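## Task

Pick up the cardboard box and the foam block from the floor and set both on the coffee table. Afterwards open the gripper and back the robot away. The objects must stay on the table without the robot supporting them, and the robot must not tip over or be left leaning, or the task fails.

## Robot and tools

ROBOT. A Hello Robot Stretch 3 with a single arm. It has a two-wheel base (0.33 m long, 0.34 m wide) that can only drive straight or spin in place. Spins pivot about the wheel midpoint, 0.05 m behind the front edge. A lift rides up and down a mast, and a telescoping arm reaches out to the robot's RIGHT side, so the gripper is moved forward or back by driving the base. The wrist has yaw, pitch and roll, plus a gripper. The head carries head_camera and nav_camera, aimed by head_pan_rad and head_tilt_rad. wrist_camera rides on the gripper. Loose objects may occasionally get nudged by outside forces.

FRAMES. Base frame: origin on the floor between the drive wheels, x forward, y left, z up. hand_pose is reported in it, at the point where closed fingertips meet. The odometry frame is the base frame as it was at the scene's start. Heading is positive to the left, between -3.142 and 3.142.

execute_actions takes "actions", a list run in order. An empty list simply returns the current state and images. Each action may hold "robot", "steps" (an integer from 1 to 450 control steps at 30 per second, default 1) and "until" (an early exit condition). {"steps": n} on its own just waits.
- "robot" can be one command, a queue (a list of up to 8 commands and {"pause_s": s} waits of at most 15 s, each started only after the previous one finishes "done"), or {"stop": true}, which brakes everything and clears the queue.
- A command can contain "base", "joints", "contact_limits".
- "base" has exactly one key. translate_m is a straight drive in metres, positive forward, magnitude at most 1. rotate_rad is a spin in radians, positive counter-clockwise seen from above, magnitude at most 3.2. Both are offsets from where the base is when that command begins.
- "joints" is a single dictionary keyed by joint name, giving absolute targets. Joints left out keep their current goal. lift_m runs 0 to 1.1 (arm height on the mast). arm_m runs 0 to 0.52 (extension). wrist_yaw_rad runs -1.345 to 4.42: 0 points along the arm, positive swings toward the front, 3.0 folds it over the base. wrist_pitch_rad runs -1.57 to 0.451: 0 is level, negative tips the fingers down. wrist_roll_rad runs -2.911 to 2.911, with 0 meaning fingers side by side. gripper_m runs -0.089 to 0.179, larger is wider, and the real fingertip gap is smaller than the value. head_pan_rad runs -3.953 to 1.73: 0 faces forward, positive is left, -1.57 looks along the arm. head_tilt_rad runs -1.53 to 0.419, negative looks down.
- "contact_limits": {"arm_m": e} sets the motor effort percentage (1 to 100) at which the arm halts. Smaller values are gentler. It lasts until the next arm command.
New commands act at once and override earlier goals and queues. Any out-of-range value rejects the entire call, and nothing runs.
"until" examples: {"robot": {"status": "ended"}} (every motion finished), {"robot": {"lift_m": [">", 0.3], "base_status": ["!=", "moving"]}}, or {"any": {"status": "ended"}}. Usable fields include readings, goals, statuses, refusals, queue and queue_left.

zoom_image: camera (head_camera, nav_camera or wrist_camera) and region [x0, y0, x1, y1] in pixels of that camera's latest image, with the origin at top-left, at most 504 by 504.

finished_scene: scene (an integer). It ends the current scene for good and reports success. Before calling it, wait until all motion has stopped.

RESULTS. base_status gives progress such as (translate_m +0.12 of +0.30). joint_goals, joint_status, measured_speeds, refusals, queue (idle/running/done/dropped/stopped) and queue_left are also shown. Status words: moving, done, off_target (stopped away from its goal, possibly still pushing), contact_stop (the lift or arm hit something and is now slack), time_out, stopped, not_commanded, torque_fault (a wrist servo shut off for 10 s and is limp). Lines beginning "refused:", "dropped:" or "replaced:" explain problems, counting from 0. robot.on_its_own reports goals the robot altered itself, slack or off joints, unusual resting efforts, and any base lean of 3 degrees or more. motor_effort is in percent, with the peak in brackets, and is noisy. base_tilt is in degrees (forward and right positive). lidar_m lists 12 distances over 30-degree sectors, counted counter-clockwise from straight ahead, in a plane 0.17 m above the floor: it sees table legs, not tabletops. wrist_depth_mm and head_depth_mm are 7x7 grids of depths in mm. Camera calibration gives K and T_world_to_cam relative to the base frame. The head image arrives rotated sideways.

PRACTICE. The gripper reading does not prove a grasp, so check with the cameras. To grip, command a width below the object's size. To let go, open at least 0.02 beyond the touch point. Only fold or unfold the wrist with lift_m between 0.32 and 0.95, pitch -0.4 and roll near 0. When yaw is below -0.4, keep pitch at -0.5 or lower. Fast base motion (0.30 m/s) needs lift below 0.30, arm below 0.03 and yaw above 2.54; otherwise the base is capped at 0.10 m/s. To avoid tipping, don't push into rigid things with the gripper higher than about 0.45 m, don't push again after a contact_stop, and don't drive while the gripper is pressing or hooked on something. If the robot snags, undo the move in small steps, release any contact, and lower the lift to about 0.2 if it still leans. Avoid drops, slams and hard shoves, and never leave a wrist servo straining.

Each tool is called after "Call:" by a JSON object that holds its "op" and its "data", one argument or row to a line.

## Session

Call:
{"op": "execute_actions", "data": {
  "actions": []
}}

Scene clock: 0.00 s.
robot.base_odometry: x=+0.000 y=+0.000 heading=+0.000 (m, m, rad; robot's odometry frame)
robot.turned_by_wheels: +0.000 (rad since the last result)
robot.turned_by_imu: +0.000 (rad since the last result)
robot.base_tilt: forward=+0.3 right=-1.1 (deg)
robot.lidar_m: 1.65 1.99 2.05 2.32 2.00 2.10 1.85 1.82 1.76 1.60 1.53 1.09
robot.head_depth_mm: 1963 1959 1972 1980 1986 1992 1580 / 2099 2220 2217 2254 2243 2260 1571 / 2142 2542 2566 2567 2565 2601 1729 / 2148 2884 2934 2924 2939 2988 2389 / 2145 2825 2814 2820 2823 2812 2403 / 2143 2677 2679 2695 2692 2690 2395 / 2145 2529 2547 2542 2551 2542 2402
robot.base_status: not_commanded
robot.joint_positions: lift_m=+0.506 arm_m=+0.003 wrist_yaw_rad=+3.085 wrist_pitch_rad=-0.374 wrist_roll_rad=-0.013 gripper_m=+0.037 head_pan_rad=+0.018 head_tilt_rad=+0.002
robot.joint_goals: lift_m=+0.506 arm_m=+0.003 wrist_yaw_rad=+3.085 wrist_pitch_rad=-0.374 wrist_roll_rad=-0.013 gripper_m=+0.037 head_pan_rad=+0.018 head_tilt_rad=+0.002
robot.joint_status: lift_m=not_commanded arm_m=not_commanded wrist_yaw_rad=not_commanded wrist_pitch_rad=not_commanded wrist_roll_rad=not_commanded gripper_m=not_commanded head_pan_rad=not_commanded head_tilt_rad=not_commanded
robot.measured_speeds: translate_m=+0.000 rotate_rad=+0.000 lift_m=+0.000 arm_m=+0.000 wrist_yaw_rad=+0.000 wrist_pitch_rad=+0.000 wrist_roll_rad=+0.000 head_pan_rad=+0.000 head_tilt_rad=+0.000
robot: refusals=0 queue=idle queue_left=0
robot.motor_effort: left_wheel=+0 right_wheel=+0 lift_m=+29 arm_m=+0 wrist_yaw_rad=+0 wrist_pitch_rad=+4 wrist_roll_rad=+0 gripper_m=-1 head_pan_rad=+0 head_tilt_rad=+1 (%)
robot.hand_pose: x=-0.0082 y=+0.0817 z=+0.5287 quat_wxyz=(+0.151, +0.693, +0.113, +0.696) (m; robot's base frame)
robot.wrist_depth_mm: - - - - - - - / - - - - - - - / - - - - - - - / - - - - - - - / 996 980 976 958 - 939 953 / 829 816 844 792 - 776 790 / 701 683 669 682 681 658 664
pictures: head_camera (sideways: a quarter turn clockwise sets it upright), nav_camera (sideways: a quarter turn counterclockwise sets it upright), wrist_camera
camera_calibration (this result's frames):
head_camera: T_world_to_cam=[[-0.00458781, 0.011686, -0.999921, 1.32286], [-0.0446576, 0.998932, 0.0118793, -0.0153441], [0.998992, 0.0447086, -0.00406105, -0.0461129], [0, 0, 0, 1]] pos_world=[0.0514503, 0.00193043, 1.32275]
nav_camera: T_world_to_cam=[[0.0319701, 0.0420942, 0.998602, -1.2603], [-0.033525, -0.998505, 0.0431634, 0.00121163], [0.998926, -0.0348581, -0.0305111, -0.00967592], [0, 0, 0, 1]] pos_world=[0.0499981, 0.0539238, 1.25819]
wrist_camera: T_world_to_cam=[[0.998371, -0.0559205, -0.0113192, 0.0184847], [-0.0403201, -0.551151, -0.833431, 0.51551], [0.0403673, 0.83253, -0.552508, 0.387504], [0, 0, 0, 1]] pos_world=[-0.0133117, -0.0374512, 0.64395]
Images, in order (width x height): head_camera 896x504, nav_camera 672x504, wrist_camera 644x364.

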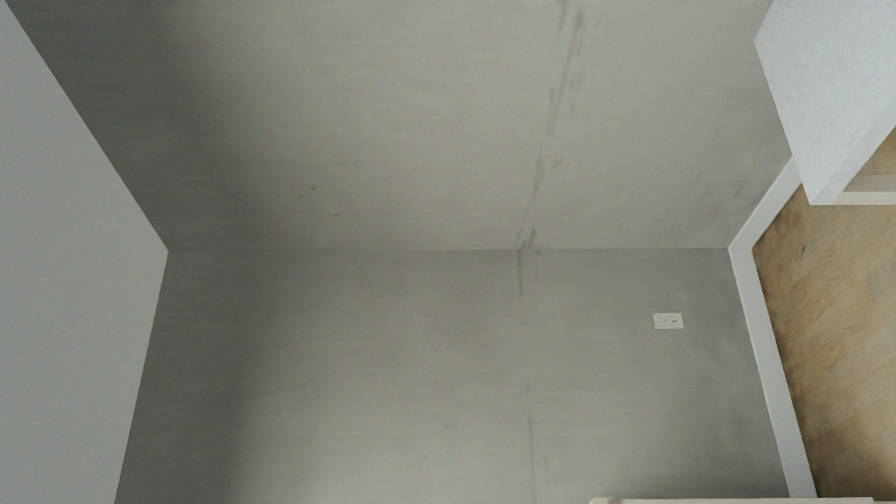

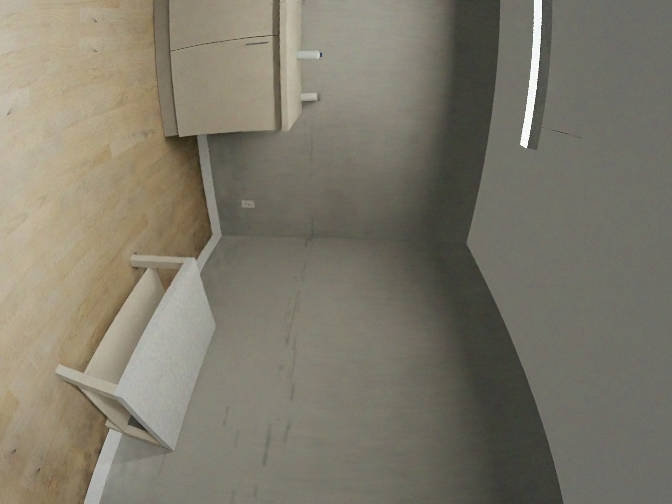

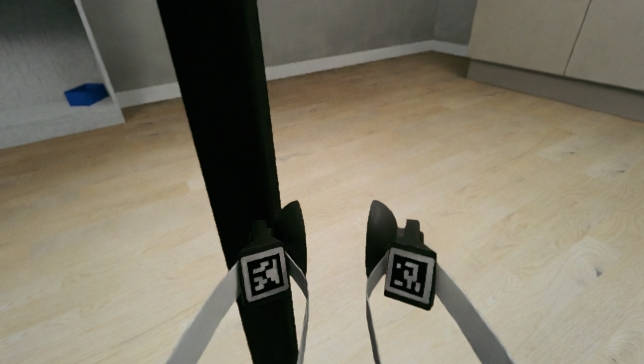

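Call:
{"op": "execute_actions", "data": {
  "actions": [
    {"robot":{"joints":{"head_pan_rad":-1.5,"head_tilt_rad":-0.8,"lift_m":0.28}},"steps":200,"until":{"robot":{"head_pan_rad_status":"done"}}}
  ]
}}

Call:
{"op": "execute_actions", "data": {
  "actions": [
    {"robot":{"joints":{"head_pan_rad":-3.2}},"steps":200,"until":{"robot":{"status":"ended"}}}
  ]
}}

Scene clock: 3.67 s.
robot.base_odometry: x=+0.000 y=+0.000 heading=+0.000 (m, m, rad; robot's odometry frame)
robot.turned_by_wheels: +0.000 (rad since the last result)
robot.turned_by_imu: +0.000 (rad since the last result)
robot.base_tilt: forward=+0.4 right=-1.0 (deg)
robot.lidar_m: 1.66 1.99 2.05 2.32 2.01 2.10 1.85 1.82 1.76 1.60 1.53 1.09
robot.head_depth_mm: 1812 2105 2132 1773 1512 1326 1170 / 1709 1975 2146 1782 1514 1317 1173 / 1622 1850 2065 1782 1515 1328 1172 / 1539 1755 1998 1778 1521 1322 1175 / 1496 1683 1919 1787 1524 1333 1181 / 1421 1602 1826 1797 1527 1332 1183 / 1361 1523 1720 1782 1532 1334 1183
robot.base_status: not_commanded
robot.joint_positions: lift_m=+0.396 arm_m=+0.003 wrist_yaw_rad=+3.085 wrist_pitch_rad=-0.374 wrist_roll_rad=-0.013 gripper_m=+0.037 head_pan_rad=-1.493 head_tilt_rad=-0.790
robot.joint_goals: lift_m=+0.280 arm_m=+0.003 wrist_yaw_rad=+3.085 wrist_pitch_rad=-0.374 wrist_roll_rad=-0.013 gripper_m=+0.037 head_pan_rad=-1.500 head_tilt_rad=-0.800
robot.joint_status: lift_m=moving arm_m=not_commanded wrist_yaw_rad=not_commanded wrist_pitch_rad=not_commanded wrist_roll_rad=not_commanded gripper_m=not_commanded head_pan_rad=done head_tilt_rad=done
robot.measured_speeds: translate_m=+0.000 rotate_rad=+0.000 lift_m=-0.110 arm_m=+0.000 wrist_yaw_rad=+0.000 wrist_pitch_rad=+0.000 wrist_roll_rad=+0.000 head_pan_rad=+0.000 head_tilt_rad=+0.000
robot: refusals=0 queue=running queue_left=0
robot.motor_effort: left_wheel=+1(1) right_wheel=+0(0) lift_m=+26(29) arm_m=+0(0) wrist_yaw_rad=+0(0) wrist_pitch_rad=+4(4) wrist_roll_rad=+0(1) gripper_m=+0(0) head_pan_rad=-3(41) head_tilt_rad=-4(29) (%)
robot.hand_pose: x=-0.0082 y=+0.0817 z=+0.4185 quat_wxyz=(+0.151, +0.693, +0.113, +0.696) (m; robot's base frame)
robot.wrist_depth_mm: - - - - - - - / - - - - - - - / - - - - - - - / - - - - 991 985 971 / 820 816 782 785 801 750 769 / 692 674 702 665 - 652 631 / 584 573 569 580 555 561 547
pictures: head_camera (sideways: a quarter turn clockwise sets it upright), nav_camera (sideways: a quarter turn counterclockwise sets it upright), wrist_camera
camera_calibration (this result's frames):
head_camera: T_world_to_cam=[[-0.043937, 0.71326, -0.699521, 0.931089], [0.995734, 0.0881328, 0.0273216, -0.0417733], [0.0811381, -0.695336, -0.71409, 0.883474], [0, 0, 0, 1]] pos_world=[0.0108209, -0.0461148, 1.28334]
nav_camera: T_world_to_cam=[[0.0985323, -0.728031, 0.678426, -0.842962], [-0.995134, -0.0722766, 0.0669685, -0.0238544], [0.000279153, -0.681723, -0.73161, 0.908755], [0, 0, 0, 1]] pos_world=[0.059067, 0.00409292, 1.23834]
wrist_camera: T_world_to_cam=[[0.998371, -0.0559229, -0.0113191, 0.0172371], [-0.0403296, -0.551321, -0.833318, 0.423594], [0.0403611, 0.832417, -0.552679, 0.326702], [0, 0, 0, 1]] pos_world=[-0.0133117, -0.0374514, 0.533745]
Images, in order (width x height): head_camera 896x504, nav_camera 672x504, wrist_camera 644x364.

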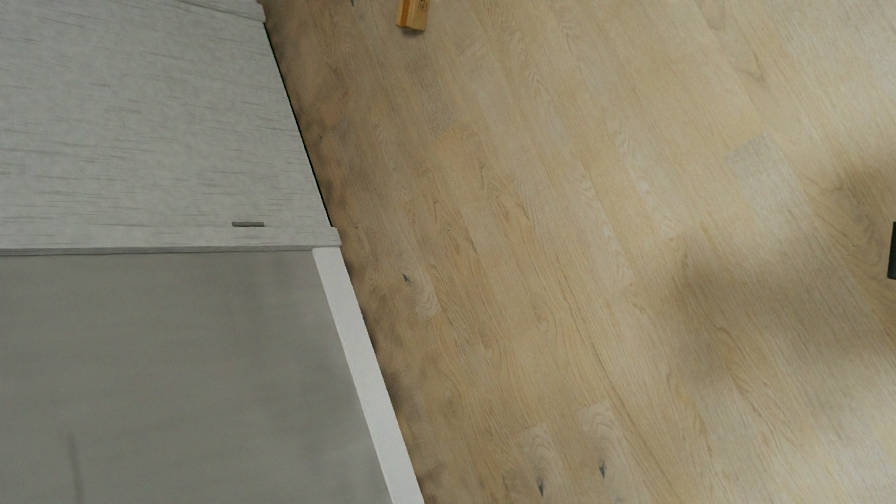

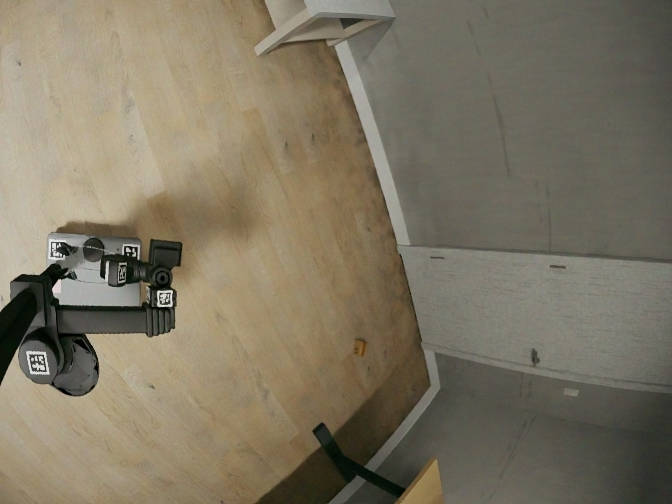

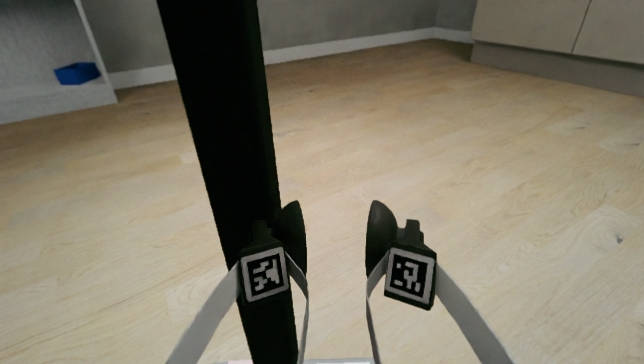

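Scene clock: 5.17 s.
robot.base_odometry: x=+0.000 y=+0.000 heading=+0.000 (m, m, rad; robot's odometry frame)
robot.turned_by_wheels: +0.000 (rad since the last result)
robot.turned_by_imu: +0.000 (rad since the last result)
robot.base_tilt: forward=+0.3 right=-1.1 (deg)
robot.lidar_m: 1.65 1.99 2.05 2.31 2.01 2.10 1.85 1.82 1.76 1.60 1.53 1.09
robot.head_depth_mm: 2586 2675 2140 1762 1513 1318 1173 / 2736 2705 2152 1779 1525 1327 1189 / 2561 2714 2146 1778 1513 1325 1215 / 2366 2633 2158 1784 1518 1326 1195 / 1704 2497 2105 1793 1521 1329 1176 / 1617 2288 2156 1780 1527 1334 1184 / 1637 2243 2168 1794 1528 1330 1181
robot.base_status: not_commanded
robot.joint_positions: lift_m=+0.280 arm_m=+0.003 wrist_yaw_rad=+3.085 wrist_pitch_rad=-0.375 wrist_roll_rad=-0.013 gripper_m=+0.037 head_pan_rad=-3.193 head_tilt_rad=-0.790
robot.joint_goals: lift_m=+0.280 arm_m=+0.003 wrist_yaw_rad=+3.085 wrist_pitch_rad=-0.375 wrist_roll_rad=-0.013 gripper_m=+0.037 head_pan_rad=-3.200 head_tilt_rad=-0.800
robot.joint_status: lift_m=done arm_m=not_commanded wrist_yaw_rad=not_commanded wrist_pitch_rad=not_commanded wrist_roll_rad=not_commanded gripper_m=not_commanded head_pan_rad=done head_tilt_rad=done
robot.measured_speeds: translate_m=+0.000 rotate_rad=+0.000 lift_m=+0.000 arm_m=+0.000 wrist_yaw_rad=+0.000 wrist_pitch_rad=+0.000 wrist_roll_rad=+0.000 head_pan_rad=+0.000 head_tilt_rad=+0.000
robot: refusals=0 queue=done queue_left=0
robot.motor_effort: left_wheel=+0(0) right_wheel=+0(0) lift_m=+26(26) arm_m=+0(0) wrist_yaw_rad=+0(0) wrist_pitch_rad=+5(4) wrist_roll_rad=+1(0) gripper_m=+0(0) head_pan_rad=-3(41) head_tilt_rad=-4(4) (%)
robot.hand_pose: x=-0.0082 y=+0.0816 z=+0.3026 quat_wxyz=(+0.151, +0.693, +0.113, +0.696) (m; robot's base frame)
robot.wrist_depth_mm: - - - - - - - / - - - - - - - / - - - - - - 977 / 833 800 - 763 786 737 735 / 645 642 619 609 642 604 599 / 531 518 544 531 - 500 499 / 453 - - - 443 433 433
pictures: head_camera (sideways: a quarter turn clockwise sets it upright), nav_camera (sideways: a quarter turn counterclockwise sets it upright), wrist_camera
camera_calibration (this result's frames):
head_camera: T_world_to_cam=[[0.713224, -0.0483178, -0.699269, 0.926142], [-0.0408732, -0.998791, 0.0273252, -0.0354547], [-0.699744, 0.00909238, -0.714336, 0.888558], [0, 0, 0, 1]] pos_world=[-0.0402322, 0.00125823, 1.28332]
nav_camera: T_world_to_cam=[[-0.734897, -0.00392034, 0.678168, -0.837541], [0.0564867, 0.996155, 0.0669705, -0.0302718], [-0.675822, 0.0875239, -0.73185, 0.913191], [0, 0, 0, 1]] pos_world=[0.00335844, -0.0530541, 1.23834]
wrist_camera: T_world_to_cam=[[0.99837, -0.0559305, -0.0113197, 0.0159258], [-0.040359, -0.551829, -0.83298, 0.326905], [0.0403424, 0.832079, -0.553188, 0.262882], [0, 0, 0, 1]] pos_world=[-0.0133116, -0.037452, 0.417908]
Images, in order (width x height): head_camera 896x504, nav_camera 672x504, wrist_camera 644x364.

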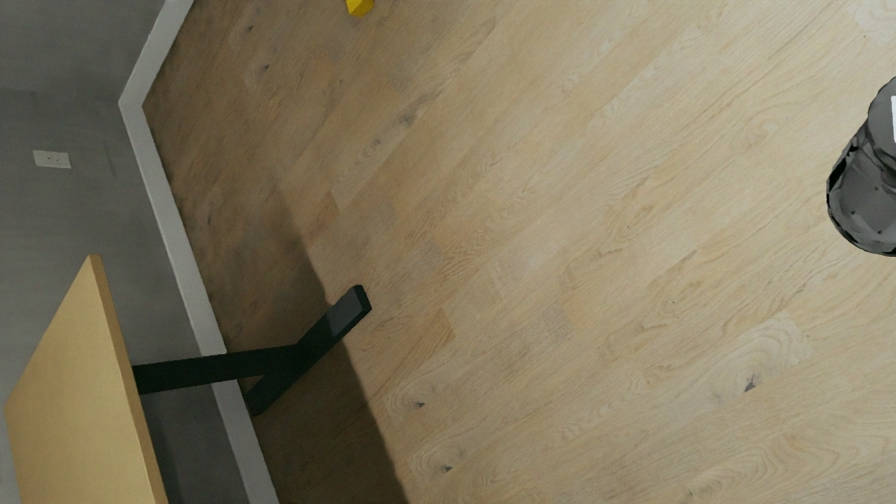

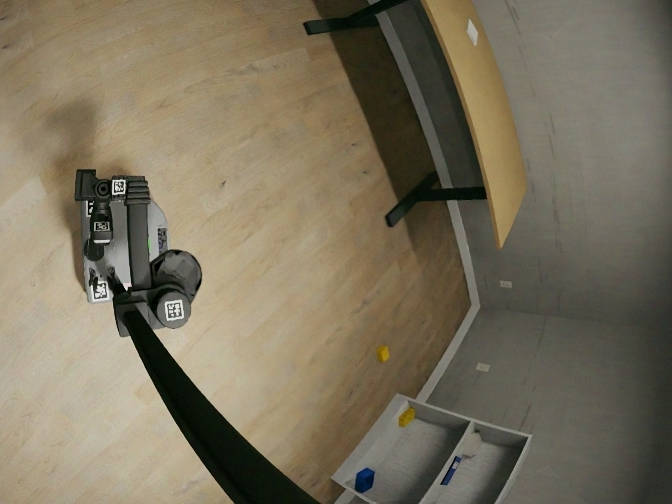

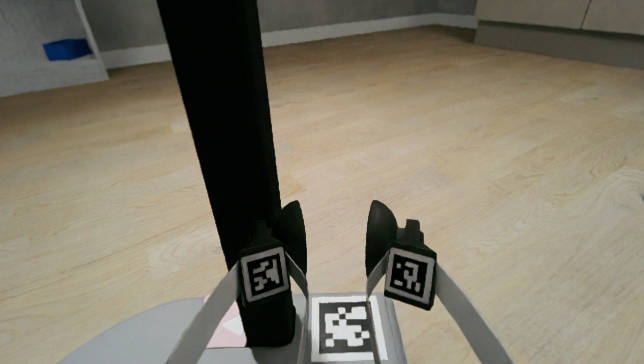

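Call:
{"op": "execute_actions", "data": {
  "actions": [
    {"robot":[{"base":{"rotate_rad":-0.715},"joints":{"wrist_yaw_rad":2.65,"lift_m":0.29,"head_pan_rad":-2.2,"head_tilt_rad":-1.0}},{"base":{"translate_m":-1.0}}],"steps":300,"until":{"robot":{"translate_m":["<",-0.5]}}},
    {"robot":{"base":{"translate_m":-0.95}},"steps":300,"until":{"robot":{"status":"ended"}}}
  ]
}}

Scene clock: 21.33 s.
robot.base_odometry: x=-1.099 y=+0.954 heading=-0.715 (m, m, rad; robot's odometry frame)
robot.turned_by_wheels: -0.715 (rad since the last result)
robot.turned_by_imu: -0.734 (rad since the last result)
robot.base_tilt: forward=+0.4 right=-0.8 (deg)
robot.lidar_m: 2.54 2.75 2.41 1.57 0.64 0.65 0.78 0.67 1.71 1.37 2.04 2.91
robot.head_depth_mm: 1350 1478 1615 1512 1299 1227 - / 1604 1774 1704 1505 1358 1227 - / 1850 1953 1715 1512 1355 1245 - / 1808 1951 1713 1519 1363 1249 - / 1750 1927 1715 1513 1364 1239 1106 / 1689 1895 1718 1522 1369 1239 1133 / 1637 1856 1721 1522 1363 1241 1137
robot.base_status: done (translate_m -0.9500 of -0.9500)
robot.joint_positions: lift_m=+0.290 arm_m=+0.003 wrist_yaw_rad=+2.652 wrist_pitch_rad=-0.375 wrist_roll_rad=-0.013 gripper_m=+0.037 head_pan_rad=-2.207 head_tilt_rad=-0.988
robot.joint_goals: lift_m=+0.290 arm_m=+0.003 wrist_yaw_rad=+2.650 wrist_pitch_rad=-0.375 wrist_roll_rad=-0.013 gripper_m=+0.037 head_pan_rad=-2.200 head_tilt_rad=-1.000
robot.joint_status: lift_m=done arm_m=not_commanded wrist_yaw_rad=done wrist_pitch_rad=not_commanded wrist_roll_rad=not_commanded gripper_m=not_commanded head_pan_rad=done head_tilt_rad=done
robot.measured_speeds: translate_m=+0.000 rotate_rad=+0.000 lift_m=+0.000 arm_m=+0.000 wrist_yaw_rad=+0.000 wrist_pitch_rad=+0.000 wrist_roll_rad=+0.000 head_pan_rad=+0.000 head_tilt_rad=+0.000
robot: refusals=0 queue=done queue_left=0
robot.motor_effort: left_wheel=+2(8) right_wheel=-2(8) lift_m=+32(33) arm_m=+0(0) wrist_yaw_rad=-2(3) wrist_pitch_rad=+5(4) wrist_roll_rad=+0(0) gripper_m=-1(1) head_pan_rad=+3(40) head_tilt_rad=-5(16) (%)
robot.hand_pose: x=+0.0867 y=+0.0549 z=+0.3123 quat_wxyz=(+0.297, +0.701, -0.038, +0.647) (m; robot's base frame)
robot.wrist_depth_mm: - - - - - - - / - - - - - - - / - - - - - - - / 863 835 806 772 786 759 754 / - 650 643 628 645 619 607 / - 537 533 528 - 523 516 / - 472 - 448 449 449 443
pictures: head_camera (sideways: a quarter turn clockwise sets it upright), nav_camera (sideways: a quarter turn counterclockwise sets it upright), wrist_camera
camera_calibration (this result's frames):
head_camera: T_world_to_cam=[[0.507488, 0.667467, -0.544925, 0.726298], [0.806903, -0.589981, 0.0288134, -0.0425564], [-0.302264, -0.454324, -0.837989, 1.04692], [0, 0, 0, 1]] pos_world=[-0.017804, -0.0342475, 1.27431]
nav_camera: T_world_to_cam=[[-0.473211, -0.710738, 0.520503, -0.63372], [-0.807291, 0.586368, 0.0667334, -0.0246768], [-0.352636, -0.388618, -0.851248, 1.06646], [0, 0, 0, 1]] pos_world=[0.0562671, -0.0214939, 1.23932]
wrist_camera: T_world_to_cam=[[0.882965, -0.469302, -0.0113203, -0.0474631], [-0.268125, -0.484374, -0.832761, 0.340028], [0.385333, 0.738334, -0.553517, 0.261964], [0, 0, 0, 1]] pos_world=[0.0321348, -0.0509908, 0.427627]
Images, in order (width x height): head_camera 896x504, nav_camera 672x504, wrist_camera 644x364.

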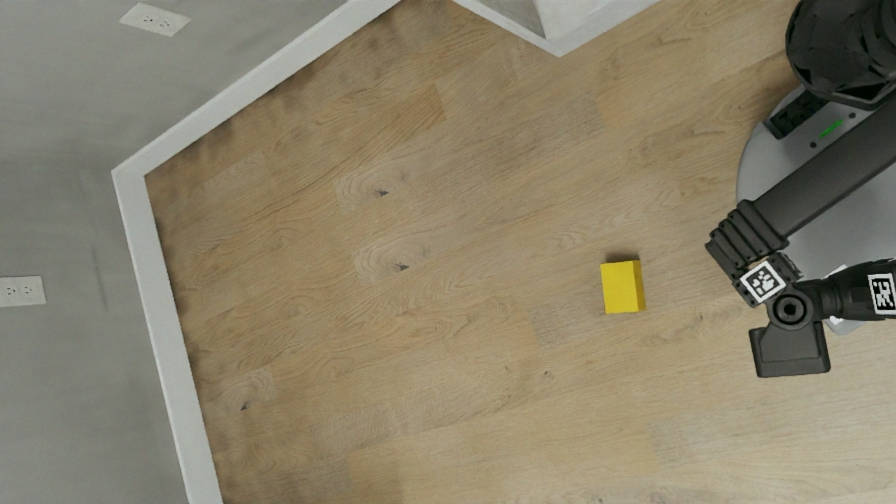

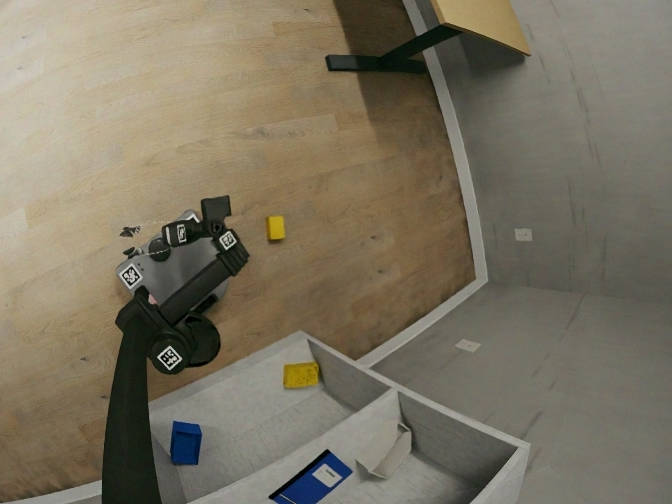

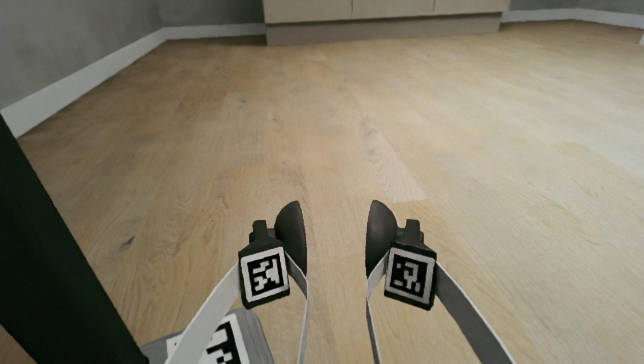

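Call:
{"op": "execute_actions", "data": {
  "actions": [
    {"robot":{"joints":{"arm_m":0.308,"head_pan_rad":-1.57,"head_tilt_rad":-1.2},"base":{"rotate_rad":-0.39}},"steps":450,"until":{"robot":{"arm_m":[">",0.12]}}},
    {"robot":{"joints":{"wrist_pitch_rad":-1.57,"wrist_roll_rad":1.25,"gripper_m":0.14}},"steps":450,"until":{"robot":{"status":"ended"}}}
  ]
}}

Scene clock: 31.10 s.
robot.base_odometry: x=-1.099 y=+0.954 heading=-1.105 (m, m, rad; robot's odometry frame)
robot.turned_by_wheels: -0.390 (rad since the last result)
robot.turned_by_imu: -0.397 (rad since the last result)
robot.base_tilt: forward=+0.4 right=-1.0 (deg)
robot.lidar_m: 2.91 2.55 2.58 2.40 1.31 0.64 0.66 0.67 1.10 1.71 1.37 2.22
robot.head_depth_mm: 1704 1575 1457 1361 1268 1203 - / 1714 1573 1461 1359 1269 - - / 1724 1579 1484 1358 1277 - - / 1723 1580 1480 1358 1276 - 1115 / 1729 1594 1465 1368 1282 1199 1130 / 1723 1584 1477 1374 1283 1200 1134 / 1737 1593 1472 1378 1286 1203 1138
robot.base_status: done (rotate_rad -0.3899 of -0.3900)
robot.joint_positions: lift_m=+0.290 arm_m=+0.308 wrist_yaw_rad=+2.652 wrist_pitch_rad=-1.561 wrist_roll_rad=+1.247 gripper_m=+0.140 head_pan_rad=-1.577 head_tilt_rad=-1.186
robot.joint_goals: lift_m=+0.290 arm_m=+0.308 wrist_yaw_rad=+2.650 wrist_pitch_rad=-1.570 wrist_roll_rad=+1.250 gripper_m=+0.140 head_pan_rad=-1.570 head_tilt_rad=-1.200
robot.joint_status: lift_m=done arm_m=done wrist_yaw_rad=done wrist_pitch_rad=done wrist_roll_rad=done gripper_m=done head_pan_rad=done head_tilt_rad=done
robot.measured_speeds: translate_m=+0.000 rotate_rad=+0.000 lift_m=+0.000 arm_m=+0.000 wrist_yaw_rad=+0.000 wrist_pitch_rad=+0.000 wrist_roll_rad=+0.000 head_pan_rad=+0.000 head_tilt_rad=+0.000
robot: refusals=0 queue=done queue_left=0
robot.motor_effort: left_wheel=+2(8) right_wheel=-2(7) lift_m=+32(32) arm_m=+3(2) wrist_yaw_rad=-3(2) wrist_pitch_rad=-3(5) wrist_roll_rad=+2(2) gripper_m=+0(86) head_pan_rad=+4(33) head_tilt_rad=-5(15) (%)
robot.hand_pose: x=-0.0315 y=-0.4720 z=+0.1721 quat_wxyz=(+0.702, +0.707, -0.060, -0.057) (m; robot's base frame)
robot.wrist_depth_mm: 311 308 308 301 298 294 290 / 323 323 313 311 307 304 296 / 337 332 329 321 316 311 308 / 346 342 338 284 329 322 318 / 358 354 345 338 341 331 327 / - - 361 353 349 - 336 / - 383 376 365 367 354 353
pictures: head_camera (sideways: a quarter turn clockwise sets it upright), nav_camera (sideways: a quarter turn counterclockwise sets it upright), wrist_camera
camera_calibration (this result's frames):
head_camera: T_world_to_cam=[[0.0176175, 0.928962, -0.369755, 0.501115], [0.999547, -0.00734352, 0.0291752, -0.0441951], [0.0243874, -0.370101, -0.928671, 1.16275], [0, 0, 0, 1]] pos_world=[0.00699017, -0.0355049, 1.26639]
nav_camera: T_world_to_cam=[[0.0356009, -0.938671, 0.342971, -0.405586], [-0.997851, -0.0144988, 0.063897, -0.0198048], [-0.0550056, -0.344509, -0.93717, 1.17627], [0, 0, 0, 1]] pos_world=[0.0593786, 0.0242375, 1.24274]
wrist_camera: T_world_to_cam=[[-0.188323, -0.982012, -0.0136843, -0.467366], [-0.961642, 0.181551, 0.205629, 0.0501938], [-0.199446, 0.051884, -0.978534, 0.349734], [0, 0, 0, 1]] pos_world=[0.0300058, -0.486217, 0.32551]
Images, in order (width x height): head_camera 896x504, nav_camera 672x504, wrist_camera 644x364.

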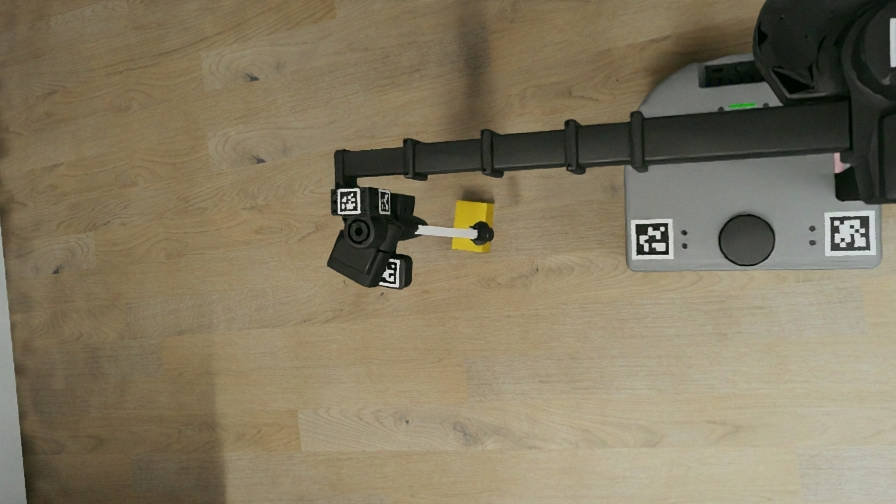

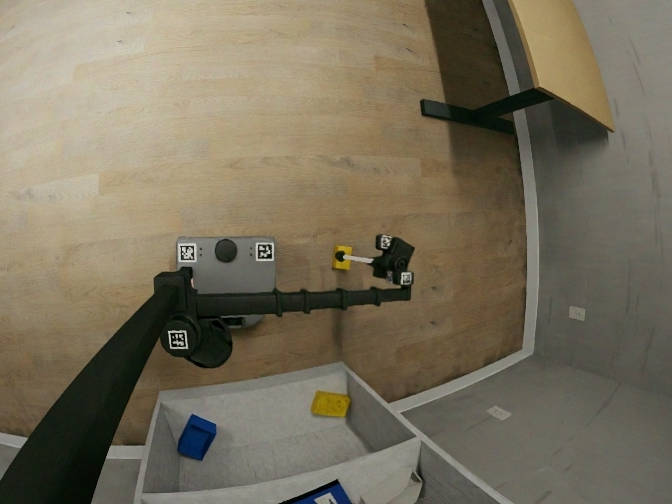

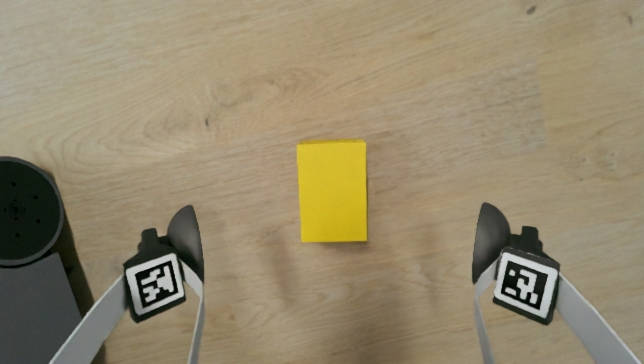

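Call:
{"op": "execute_actions", "data": {
  "actions": [
    {"robot":[{"joints":{"lift_m":0.144}},{"joints":{"gripper_m":0.0}}],"steps":300,"until":{"robot":{"status":"ended"}}},
    {"robot":{"joints":{"lift_m":0.29},"base":{"rotate_rad":0.657}},"steps":300,"until":{"robot":{"lift_m":[">",0.2]}}},
    {"robot":{"joints":{"wrist_pitch_rad":-0.4,"head_pan_rad":-0.3,"head_tilt_rad":-0.9}},"steps":300,"until":{"robot":{"wrist_pitch_rad":[">",-1.1]}}},
    {"robot":{"joints":{"arm_m":0.02}},"steps":300,"until":{"robot":{"status":"ended"}}}
  ]
}}

Scene clock: 49.70 s.
robot.base_odometry: x=-1.099 y=+0.954 heading=-0.448 (m, m, rad; robot's odometry frame)
robot.turned_by_wheels: +0.657 (rad since the last result)
robot.turned_by_imu: +0.670 (rad since the last result)
robot.base_tilt: forward=+0.3 right=-1.0 (deg)
robot.lidar_m: 2.54 2.47 2.40 1.13 0.65 0.80 0.67 1.25 1.71 1.37 2.22 2.91
robot.head_depth_mm: 2583 2192 1860 1610 1412 1262 1139 / 2629 2226 1865 1610 1415 1263 1142 / 2701 2225 1864 1614 1419 1265 1142 / 2757 2238 1871 1622 1419 1263 1144 / 2574 2229 1870 1615 1424 1264 1145 / 2595 2244 1883 1619 1424 1270 1145 / 2623 2240 1888 1623 1429 1283 1152
robot.base_status: done (rotate_rad +0.6569 of +0.6570)
robot.joint_positions: lift_m=+0.290 arm_m=+0.020 wrist_yaw_rad=+2.652 wrist_pitch_rad=-0.425 wrist_roll_rad=+1.249 gripper_m=+0.004 head_pan_rad=-0.307 head_tilt_rad=-0.902
robot.joint_goals: lift_m=+0.290 arm_m=+0.020 wrist_yaw_rad=+2.650 wrist_pitch_rad=-0.400 wrist_roll_rad=+1.250 gripper_m=+0.003 head_pan_rad=-0.300 head_tilt_rad=-0.900
robot.joint_status: lift_m=done arm_m=done wrist_yaw_rad=done wrist_pitch_rad=done wrist_roll_rad=done gripper_m=done head_pan_rad=done head_tilt_rad=done
robot.measured_speeds: translate_m=+0.000 rotate_rad=+0.000 lift_m=+0.000 arm_m=+0.000 wrist_yaw_rad=+0.000 wrist_pitch_rad=+0.000 wrist_roll_rad=+0.000 head_pan_rad=+0.000 head_tilt_rad=+0.000
robot: refusals=0 queue=done queue_left=0
robot.motor_effort: left_wheel=-2(5) right_wheel=+1(6) lift_m=+33(34) arm_m=-3(5) wrist_yaw_rad=-1(2) wrist_pitch_rad=+8(8) wrist_roll_rad=+1(2) gripper_m=-21(98) head_pan_rad=+3(41) head_tilt_rad=+0(15) (%)
robot.hand_pose: x=+0.0839 y=+0.0319 z=+0.3008 quat_wxyz=(+0.240, +0.944, -0.201, +0.102) (m; robot's base frame)
robot.wrist_depth_mm: - - - - 650 457 348 / - - - - 625 440 340 / - - - 986 585 421 327 / - - - 134 488 416 325 / - - - 136 136 401 318 / - - - 141 140 376 307 / 962 - - 146 145 - -
pictures: head_camera (sideways: a quarter turn clockwise sets it upright), nav_camera (sideways: a quarter turn counterclockwise sets it upright), wrist_camera
camera_calibration (this result's frames):
head_camera: T_world_to_cam=[[-0.748297, 0.249662, -0.614589, 0.824717], [0.295366, 0.954965, 0.0283064, -0.0387791], [0.593978, -0.160347, -0.788339, 0.976901], [0, 0, 0, 1]] pos_world=[0.04833, -0.0122246, 1.27809]
nav_camera: T_world_to_cam=[[0.780116, -0.20386, 0.59149, -0.733846], [-0.299617, -0.951693, 0.0671589, -0.0283351], [0.549226, -0.229612, -0.80351, 0.9989], [0, 0, 0, 1]] pos_world=[0.0153726, 0.0527917, 1.23859]
wrist_camera: T_world_to_cam=[[0.0756363, -0.482262, -0.872756, 0.271305], [-0.970035, 0.167085, -0.176394, 0.159237], [0.230892, 0.859946, -0.455173, 0.25321], [0, 0, 0, 1]] pos_world=[0.0754803, -0.113512, 0.380126]
Images, in order (width x height): head_camera 896x504, nav_camera 672x504, wrist_camera 644x364.

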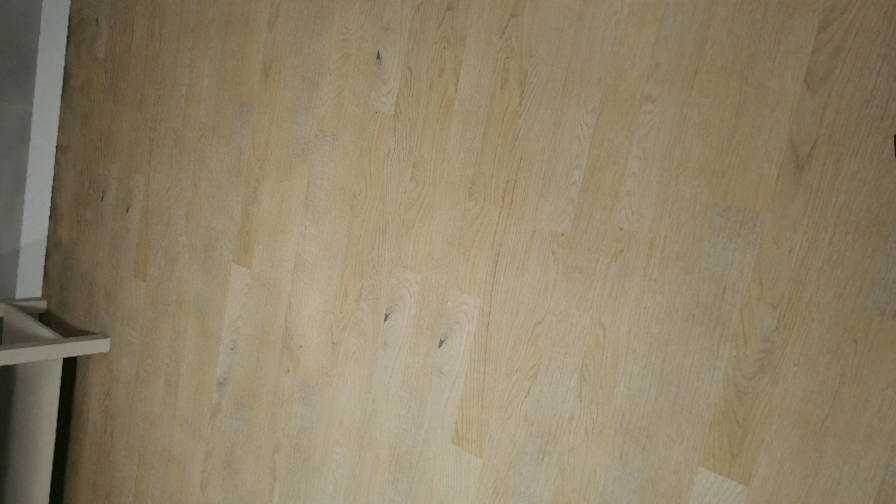

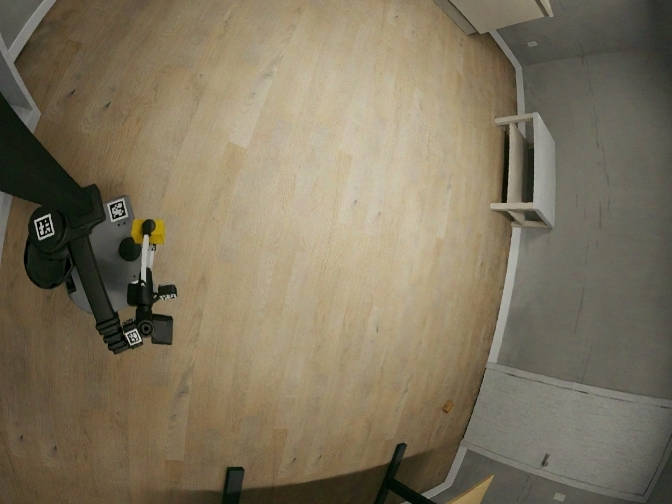

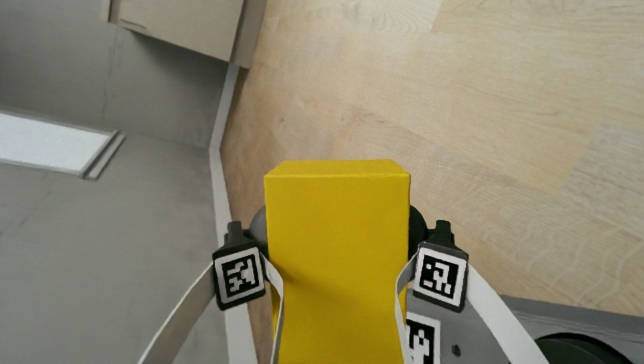

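Call:
{"op": "execute_actions", "data": {
  "actions": [
    {"robot":{"base":{"translate_m":1.0}},"steps":300,"until":{"robot":{"translate_m":[">",0.64]}}},
    {"robot":{"base":{"translate_m":1.0}},"steps":3},
    {"steps":300,"until":{"robot":{"translate_m":[">",0.63]}}},
    {"robot":{"base":{"translate_m":1.0}},"steps":300,"until":{"robot":{"status":"ended"}}},
    {"robot":{"base":{"rotate_rad":0.98},"joints":{"lift_m":0.67,"head_pan_rad":-1.57,"head_tilt_rad":-1.0}},"steps":300,"until":{"robot":{"lift_m":[">",0.42]}}},
    {"robot":{"joints":{"wrist_pitch_rad":-1.57,"arm_m":0.1}},"steps":300,"until":{"robot":{"status":"ended"}}}
  ]
}}

Scene clock: 67.30 s.
robot.base_odometry: x=+0.954 y=-0.032 heading=+0.532 (m, m, rad; robot's odometry frame)
robot.turned_by_wheels: +0.980 (rad since the last result)
robot.turned_by_imu: +1.006 (rad since the last result)
robot.base_tilt: forward=+0.4 right=-1.1 (deg)
robot.lidar_m: 1.21 1.24 1.66 2.74 2.76 2.80 2.52 1.45 0.51 0.97 1.05 0.70
robot.head_depth_mm: 990 1172 1385 1008 1342 - - / 989 1168 1104 994 1301 1233 - / 987 1168 1109 996 - 1203 - / 985 1167 1109 998 1304 1222 1161 / 985 1166 1111 986 1220 1234 1133 / 983 1162 1113 985 1227 1243 1131 / 982 1163 1115 987 1226 1244 1138
robot.base_status: done (rotate_rad +0.9799 of +0.9800)
robot.joint_positions: lift_m=+0.670 arm_m=+0.100 wrist_yaw_rad=+2.651 wrist_pitch_rad=-1.561 wrist_roll_rad=+1.249 gripper_m=+0.004 head_pan_rad=-1.563 head_tilt_rad=-0.988
robot.joint_goals: lift_m=+0.670 arm_m=+0.100 wrist_yaw_rad=+2.650 wrist_pitch_rad=-1.570 wrist_roll_rad=+1.250 gripper_m=+0.003 head_pan_rad=-1.570 head_tilt_rad=-1.000
robot.joint_status: lift_m=done arm_m=done wrist_yaw_rad=done wrist_pitch_rad=done wrist_roll_rad=done gripper_m=done head_pan_rad=done head_tilt_rad=done
robot.measured_speeds: translate_m=+0.000 rotate_rad=+0.000 lift_m=+0.000 arm_m=+0.000 wrist_yaw_rad=+0.000 wrist_pitch_rad=+0.000 wrist_roll_rad=+0.000 head_pan_rad=+0.000 head_tilt_rad=+0.000
robot: refusals=0 queue=done queue_left=0
robot.motor_effort: left_wheel=-2(9) right_wheel=+2(7) lift_m=+33(34) arm_m=+3(2) wrist_yaw_rad=-2(2) wrist_pitch_rad=-2(8) wrist_roll_rad=+0(1) gripper_m=-20(21) head_pan_rad=-3(41) head_tilt_rad=-4(10) (%)
robot.hand_pose: x=-0.0314 y=-0.2639 z=+0.5521 quat_wxyz=(+0.702, +0.708, -0.061, -0.058) (m; robot's base frame)
robot.wrist_depth_mm: 673 679 650 661 654 502 229 / 697 683 687 683 673 516 236 / 743 727 694 700 702 541 242 / 758 - - 134 712 547 251 / 785 - - 136 136 564 256 / 812 820 - 141 140 484 267 / 825 833 819 146 768 768 279
pictures: head_camera (sideways: a quarter turn clockwise sets it upright), nav_camera (sideways: a quarter turn counterclockwise sets it upright), wrist_camera
camera_calibration (this result's frames):
head_camera: T_world_to_cam=[[0.00524339, 0.83837, -0.545077, 0.729559], [0.999507, 0.0124817, 0.0288126, -0.0437302], [0.0309591, -0.544959, -0.837891, 1.04476], [0, 0, 0, 1]] pos_world=[0.00753862, -0.0417449, 1.27432]
nav_camera: T_world_to_cam=[[0.048146, -0.852408, 0.520657, -0.637101], [-0.997649, -0.0155874, 0.0667348, -0.0235174], [-0.0487695, -0.522646, -0.851154, 1.06448], [0, 0, 0, 1]] pos_world=[0.059126, 0.0129108, 1.23932]
wrist_camera: T_world_to_cam=[[-0.191712, -0.981349, -0.0141548, -0.25746], [-0.961052, 0.184782, 0.205512, -0.064741], [-0.199063, 0.0530025, -0.978552, 0.711064], [0, 0, 0, 1]] pos_world=[0.0299694, -0.278383, 0.705474]
Images, in order (width x height): head_camera 896x504, nav_camera 672x504, wrist_camera 644x364.

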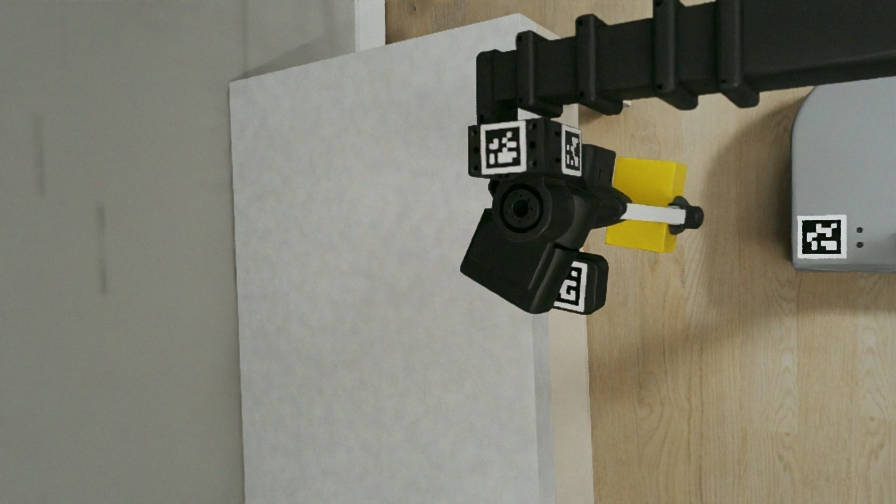

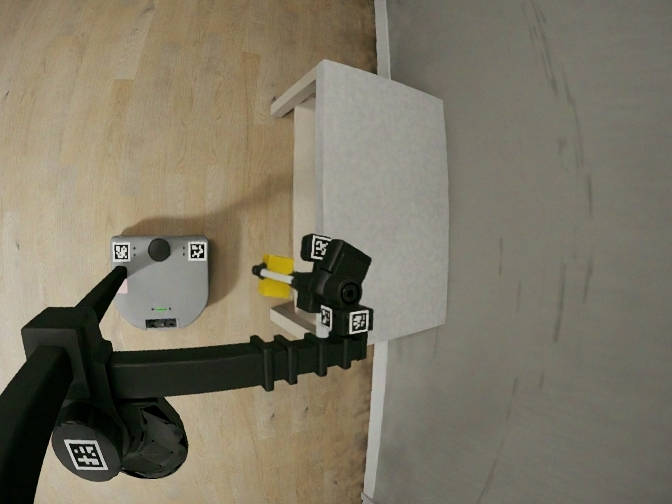

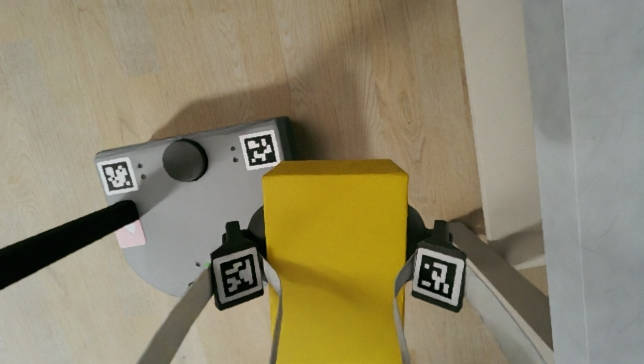

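Call:
{"op": "execute_actions", "data": {
  "actions": [
    {"robot":{"joints":{"arm_m":0.42},"base":{"translate_m":0.08}},"steps":450,"until":{"robot":{"arm_m":[">",0.37]}}},
    {"robot":{"joints":{"lift_m":0.605}},"steps":450,"until":{"robot":{"status":"ended"}}}
  ]
}}

Scene clock: 76.77 s.
robot.base_odometry: x=+1.023 y=+0.008 heading=+0.532 (m, m, rad; robot's odometry frame)
robot.turned_by_wheels: +0.000 (rad since the last result)
robot.turned_by_imu: +0.000 (rad since the last result)
robot.base_tilt: forward=+0.4 right=-1.0 (deg)
robot.lidar_m: 1.13 1.16 1.55 2.74 2.84 2.88 2.60 1.45 0.55 1.01 1.04 0.63
robot.head_depth_mm: 990 1169 1100 977 1143 1245 - / 989 1170 1123 - - 1234 - / 989 1141 1093 962 1215 1229 - / 987 1168 - 967 1217 1233 1162 / 987 1165 1111 981 1223 1232 1133 / 982 1160 1113 985 1224 1242 1137 / 983 1161 1115 988 1227 1242 1139
robot.base_status: done (translate_m +0.0800 of +0.0800)
robot.joint_positions: lift_m=+0.605 arm_m=+0.420 wrist_yaw_rad=+2.651 wrist_pitch_rad=-1.561 wrist_roll_rad=+1.249 gripper_m=+0.004 head_pan_rad=-1.563 head_tilt_rad=-0.988
robot.joint_goals: lift_m=+0.605 arm_m=+0.420 wrist_yaw_rad=+2.650 wrist_pitch_rad=-1.570 wrist_roll_rad=+1.250 gripper_m=+0.003 head_pan_rad=-1.570 head_tilt_rad=-1.000
robot.joint_status: lift_m=done arm_m=done wrist_yaw_rad=done wrist_pitch_rad=done wrist_roll_rad=done gripper_m=done head_pan_rad=done head_tilt_rad=done
robot.measured_speeds: translate_m=+0.000 rotate_rad=+0.000 lift_m=+0.000 arm_m=+0.000 wrist_yaw_rad=+0.000 wrist_pitch_rad=+0.000 wrist_roll_rad=+0.000 head_pan_rad=+0.000 head_tilt_rad=+0.000
robot: refusals=0 queue=done queue_left=0
robot.motor_effort: left_wheel=-2(5) right_wheel=+2(4) lift_m=+26(33) arm_m=+3(3) wrist_yaw_rad=-2(2) wrist_pitch_rad=-2(2) wrist_roll_rad=+0(1) gripper_m=-21(21) head_pan_rad=-3(2) head_tilt_rad=-4(4) (%)
robot.hand_pose: x=-0.0315 y=-0.5841 z=+0.4874 quat_wxyz=(+0.702, +0.707, -0.061, -0.058) (m; robot's base frame)
robot.wrist_depth_mm: 184 179 179 177 173 172 170 / 644 186 185 181 179 177 174 / 659 193 189 187 184 182 180 / - 198 196 134 189 188 185 / - 206 201 136 136 194 191 / - 211 - 141 140 200 196 / 783 752 217 146 206 206 204
pictures: head_camera (sideways: a quarter turn clockwise sets it upright), nav_camera (sideways: a quarter turn counterclockwise sets it upright), wrist_camera
camera_calibration (this result's frames):
head_camera: T_world_to_cam=[[0.00544747, 0.838368, -0.545077, 0.729557], [0.99951, 0.0122384, 0.0288126, -0.0437302], [0.0308264, -0.544967, -0.837891, 1.04476], [0, 0, 0, 1]] pos_world=[0.00752846, -0.0417453, 1.27432]
nav_camera: T_world_to_cam=[[0.0479385, -0.852419, 0.520657, -0.6371], [-0.997653, -0.0153446, 0.0667348, -0.0235174], [-0.0488968, -0.522634, -0.851154, 1.06448], [0, 0, 0, 1]] pos_world=[0.0591291, 0.0128979, 1.23932]
wrist_camera: T_world_to_cam=[[-0.191715, -0.981356, -0.0136301, -0.572804], [-0.960999, 0.184882, 0.205671, 0.00763567], [-0.199316, 0.0525287, -0.978526, 0.664372], [0, 0, 0, 1]] pos_world=[0.0299427, -0.598435, 0.640728]
Images, in order (width x height): head_camera 896x504, nav_camera 672x504, wrist_camera 644x364.

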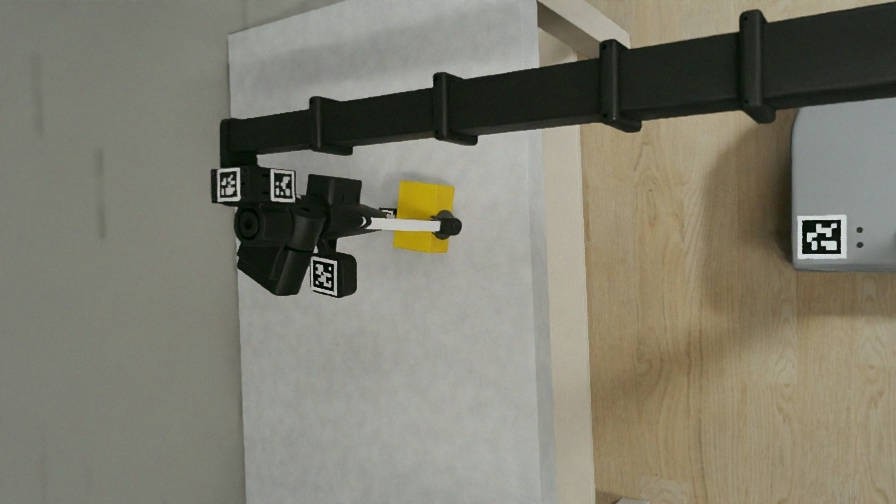

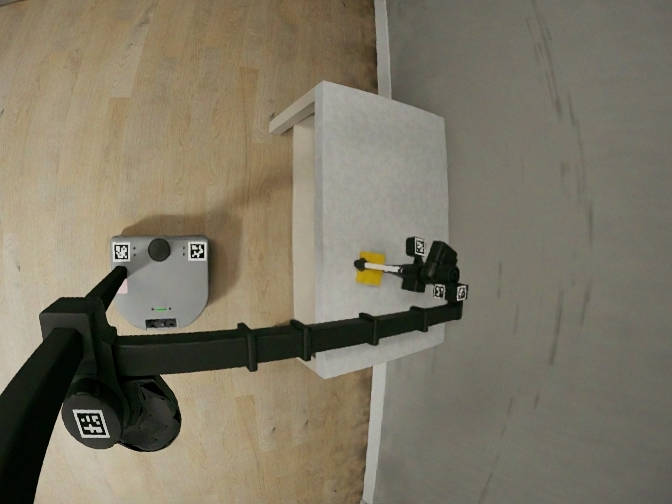

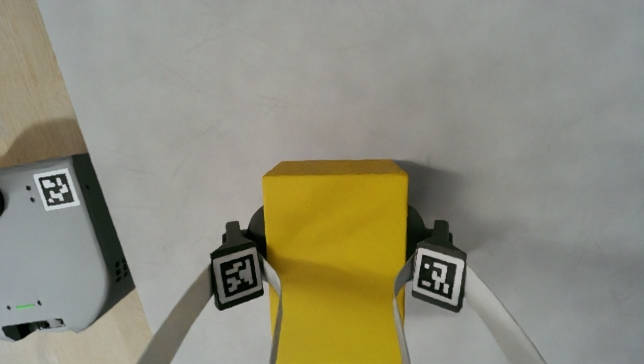

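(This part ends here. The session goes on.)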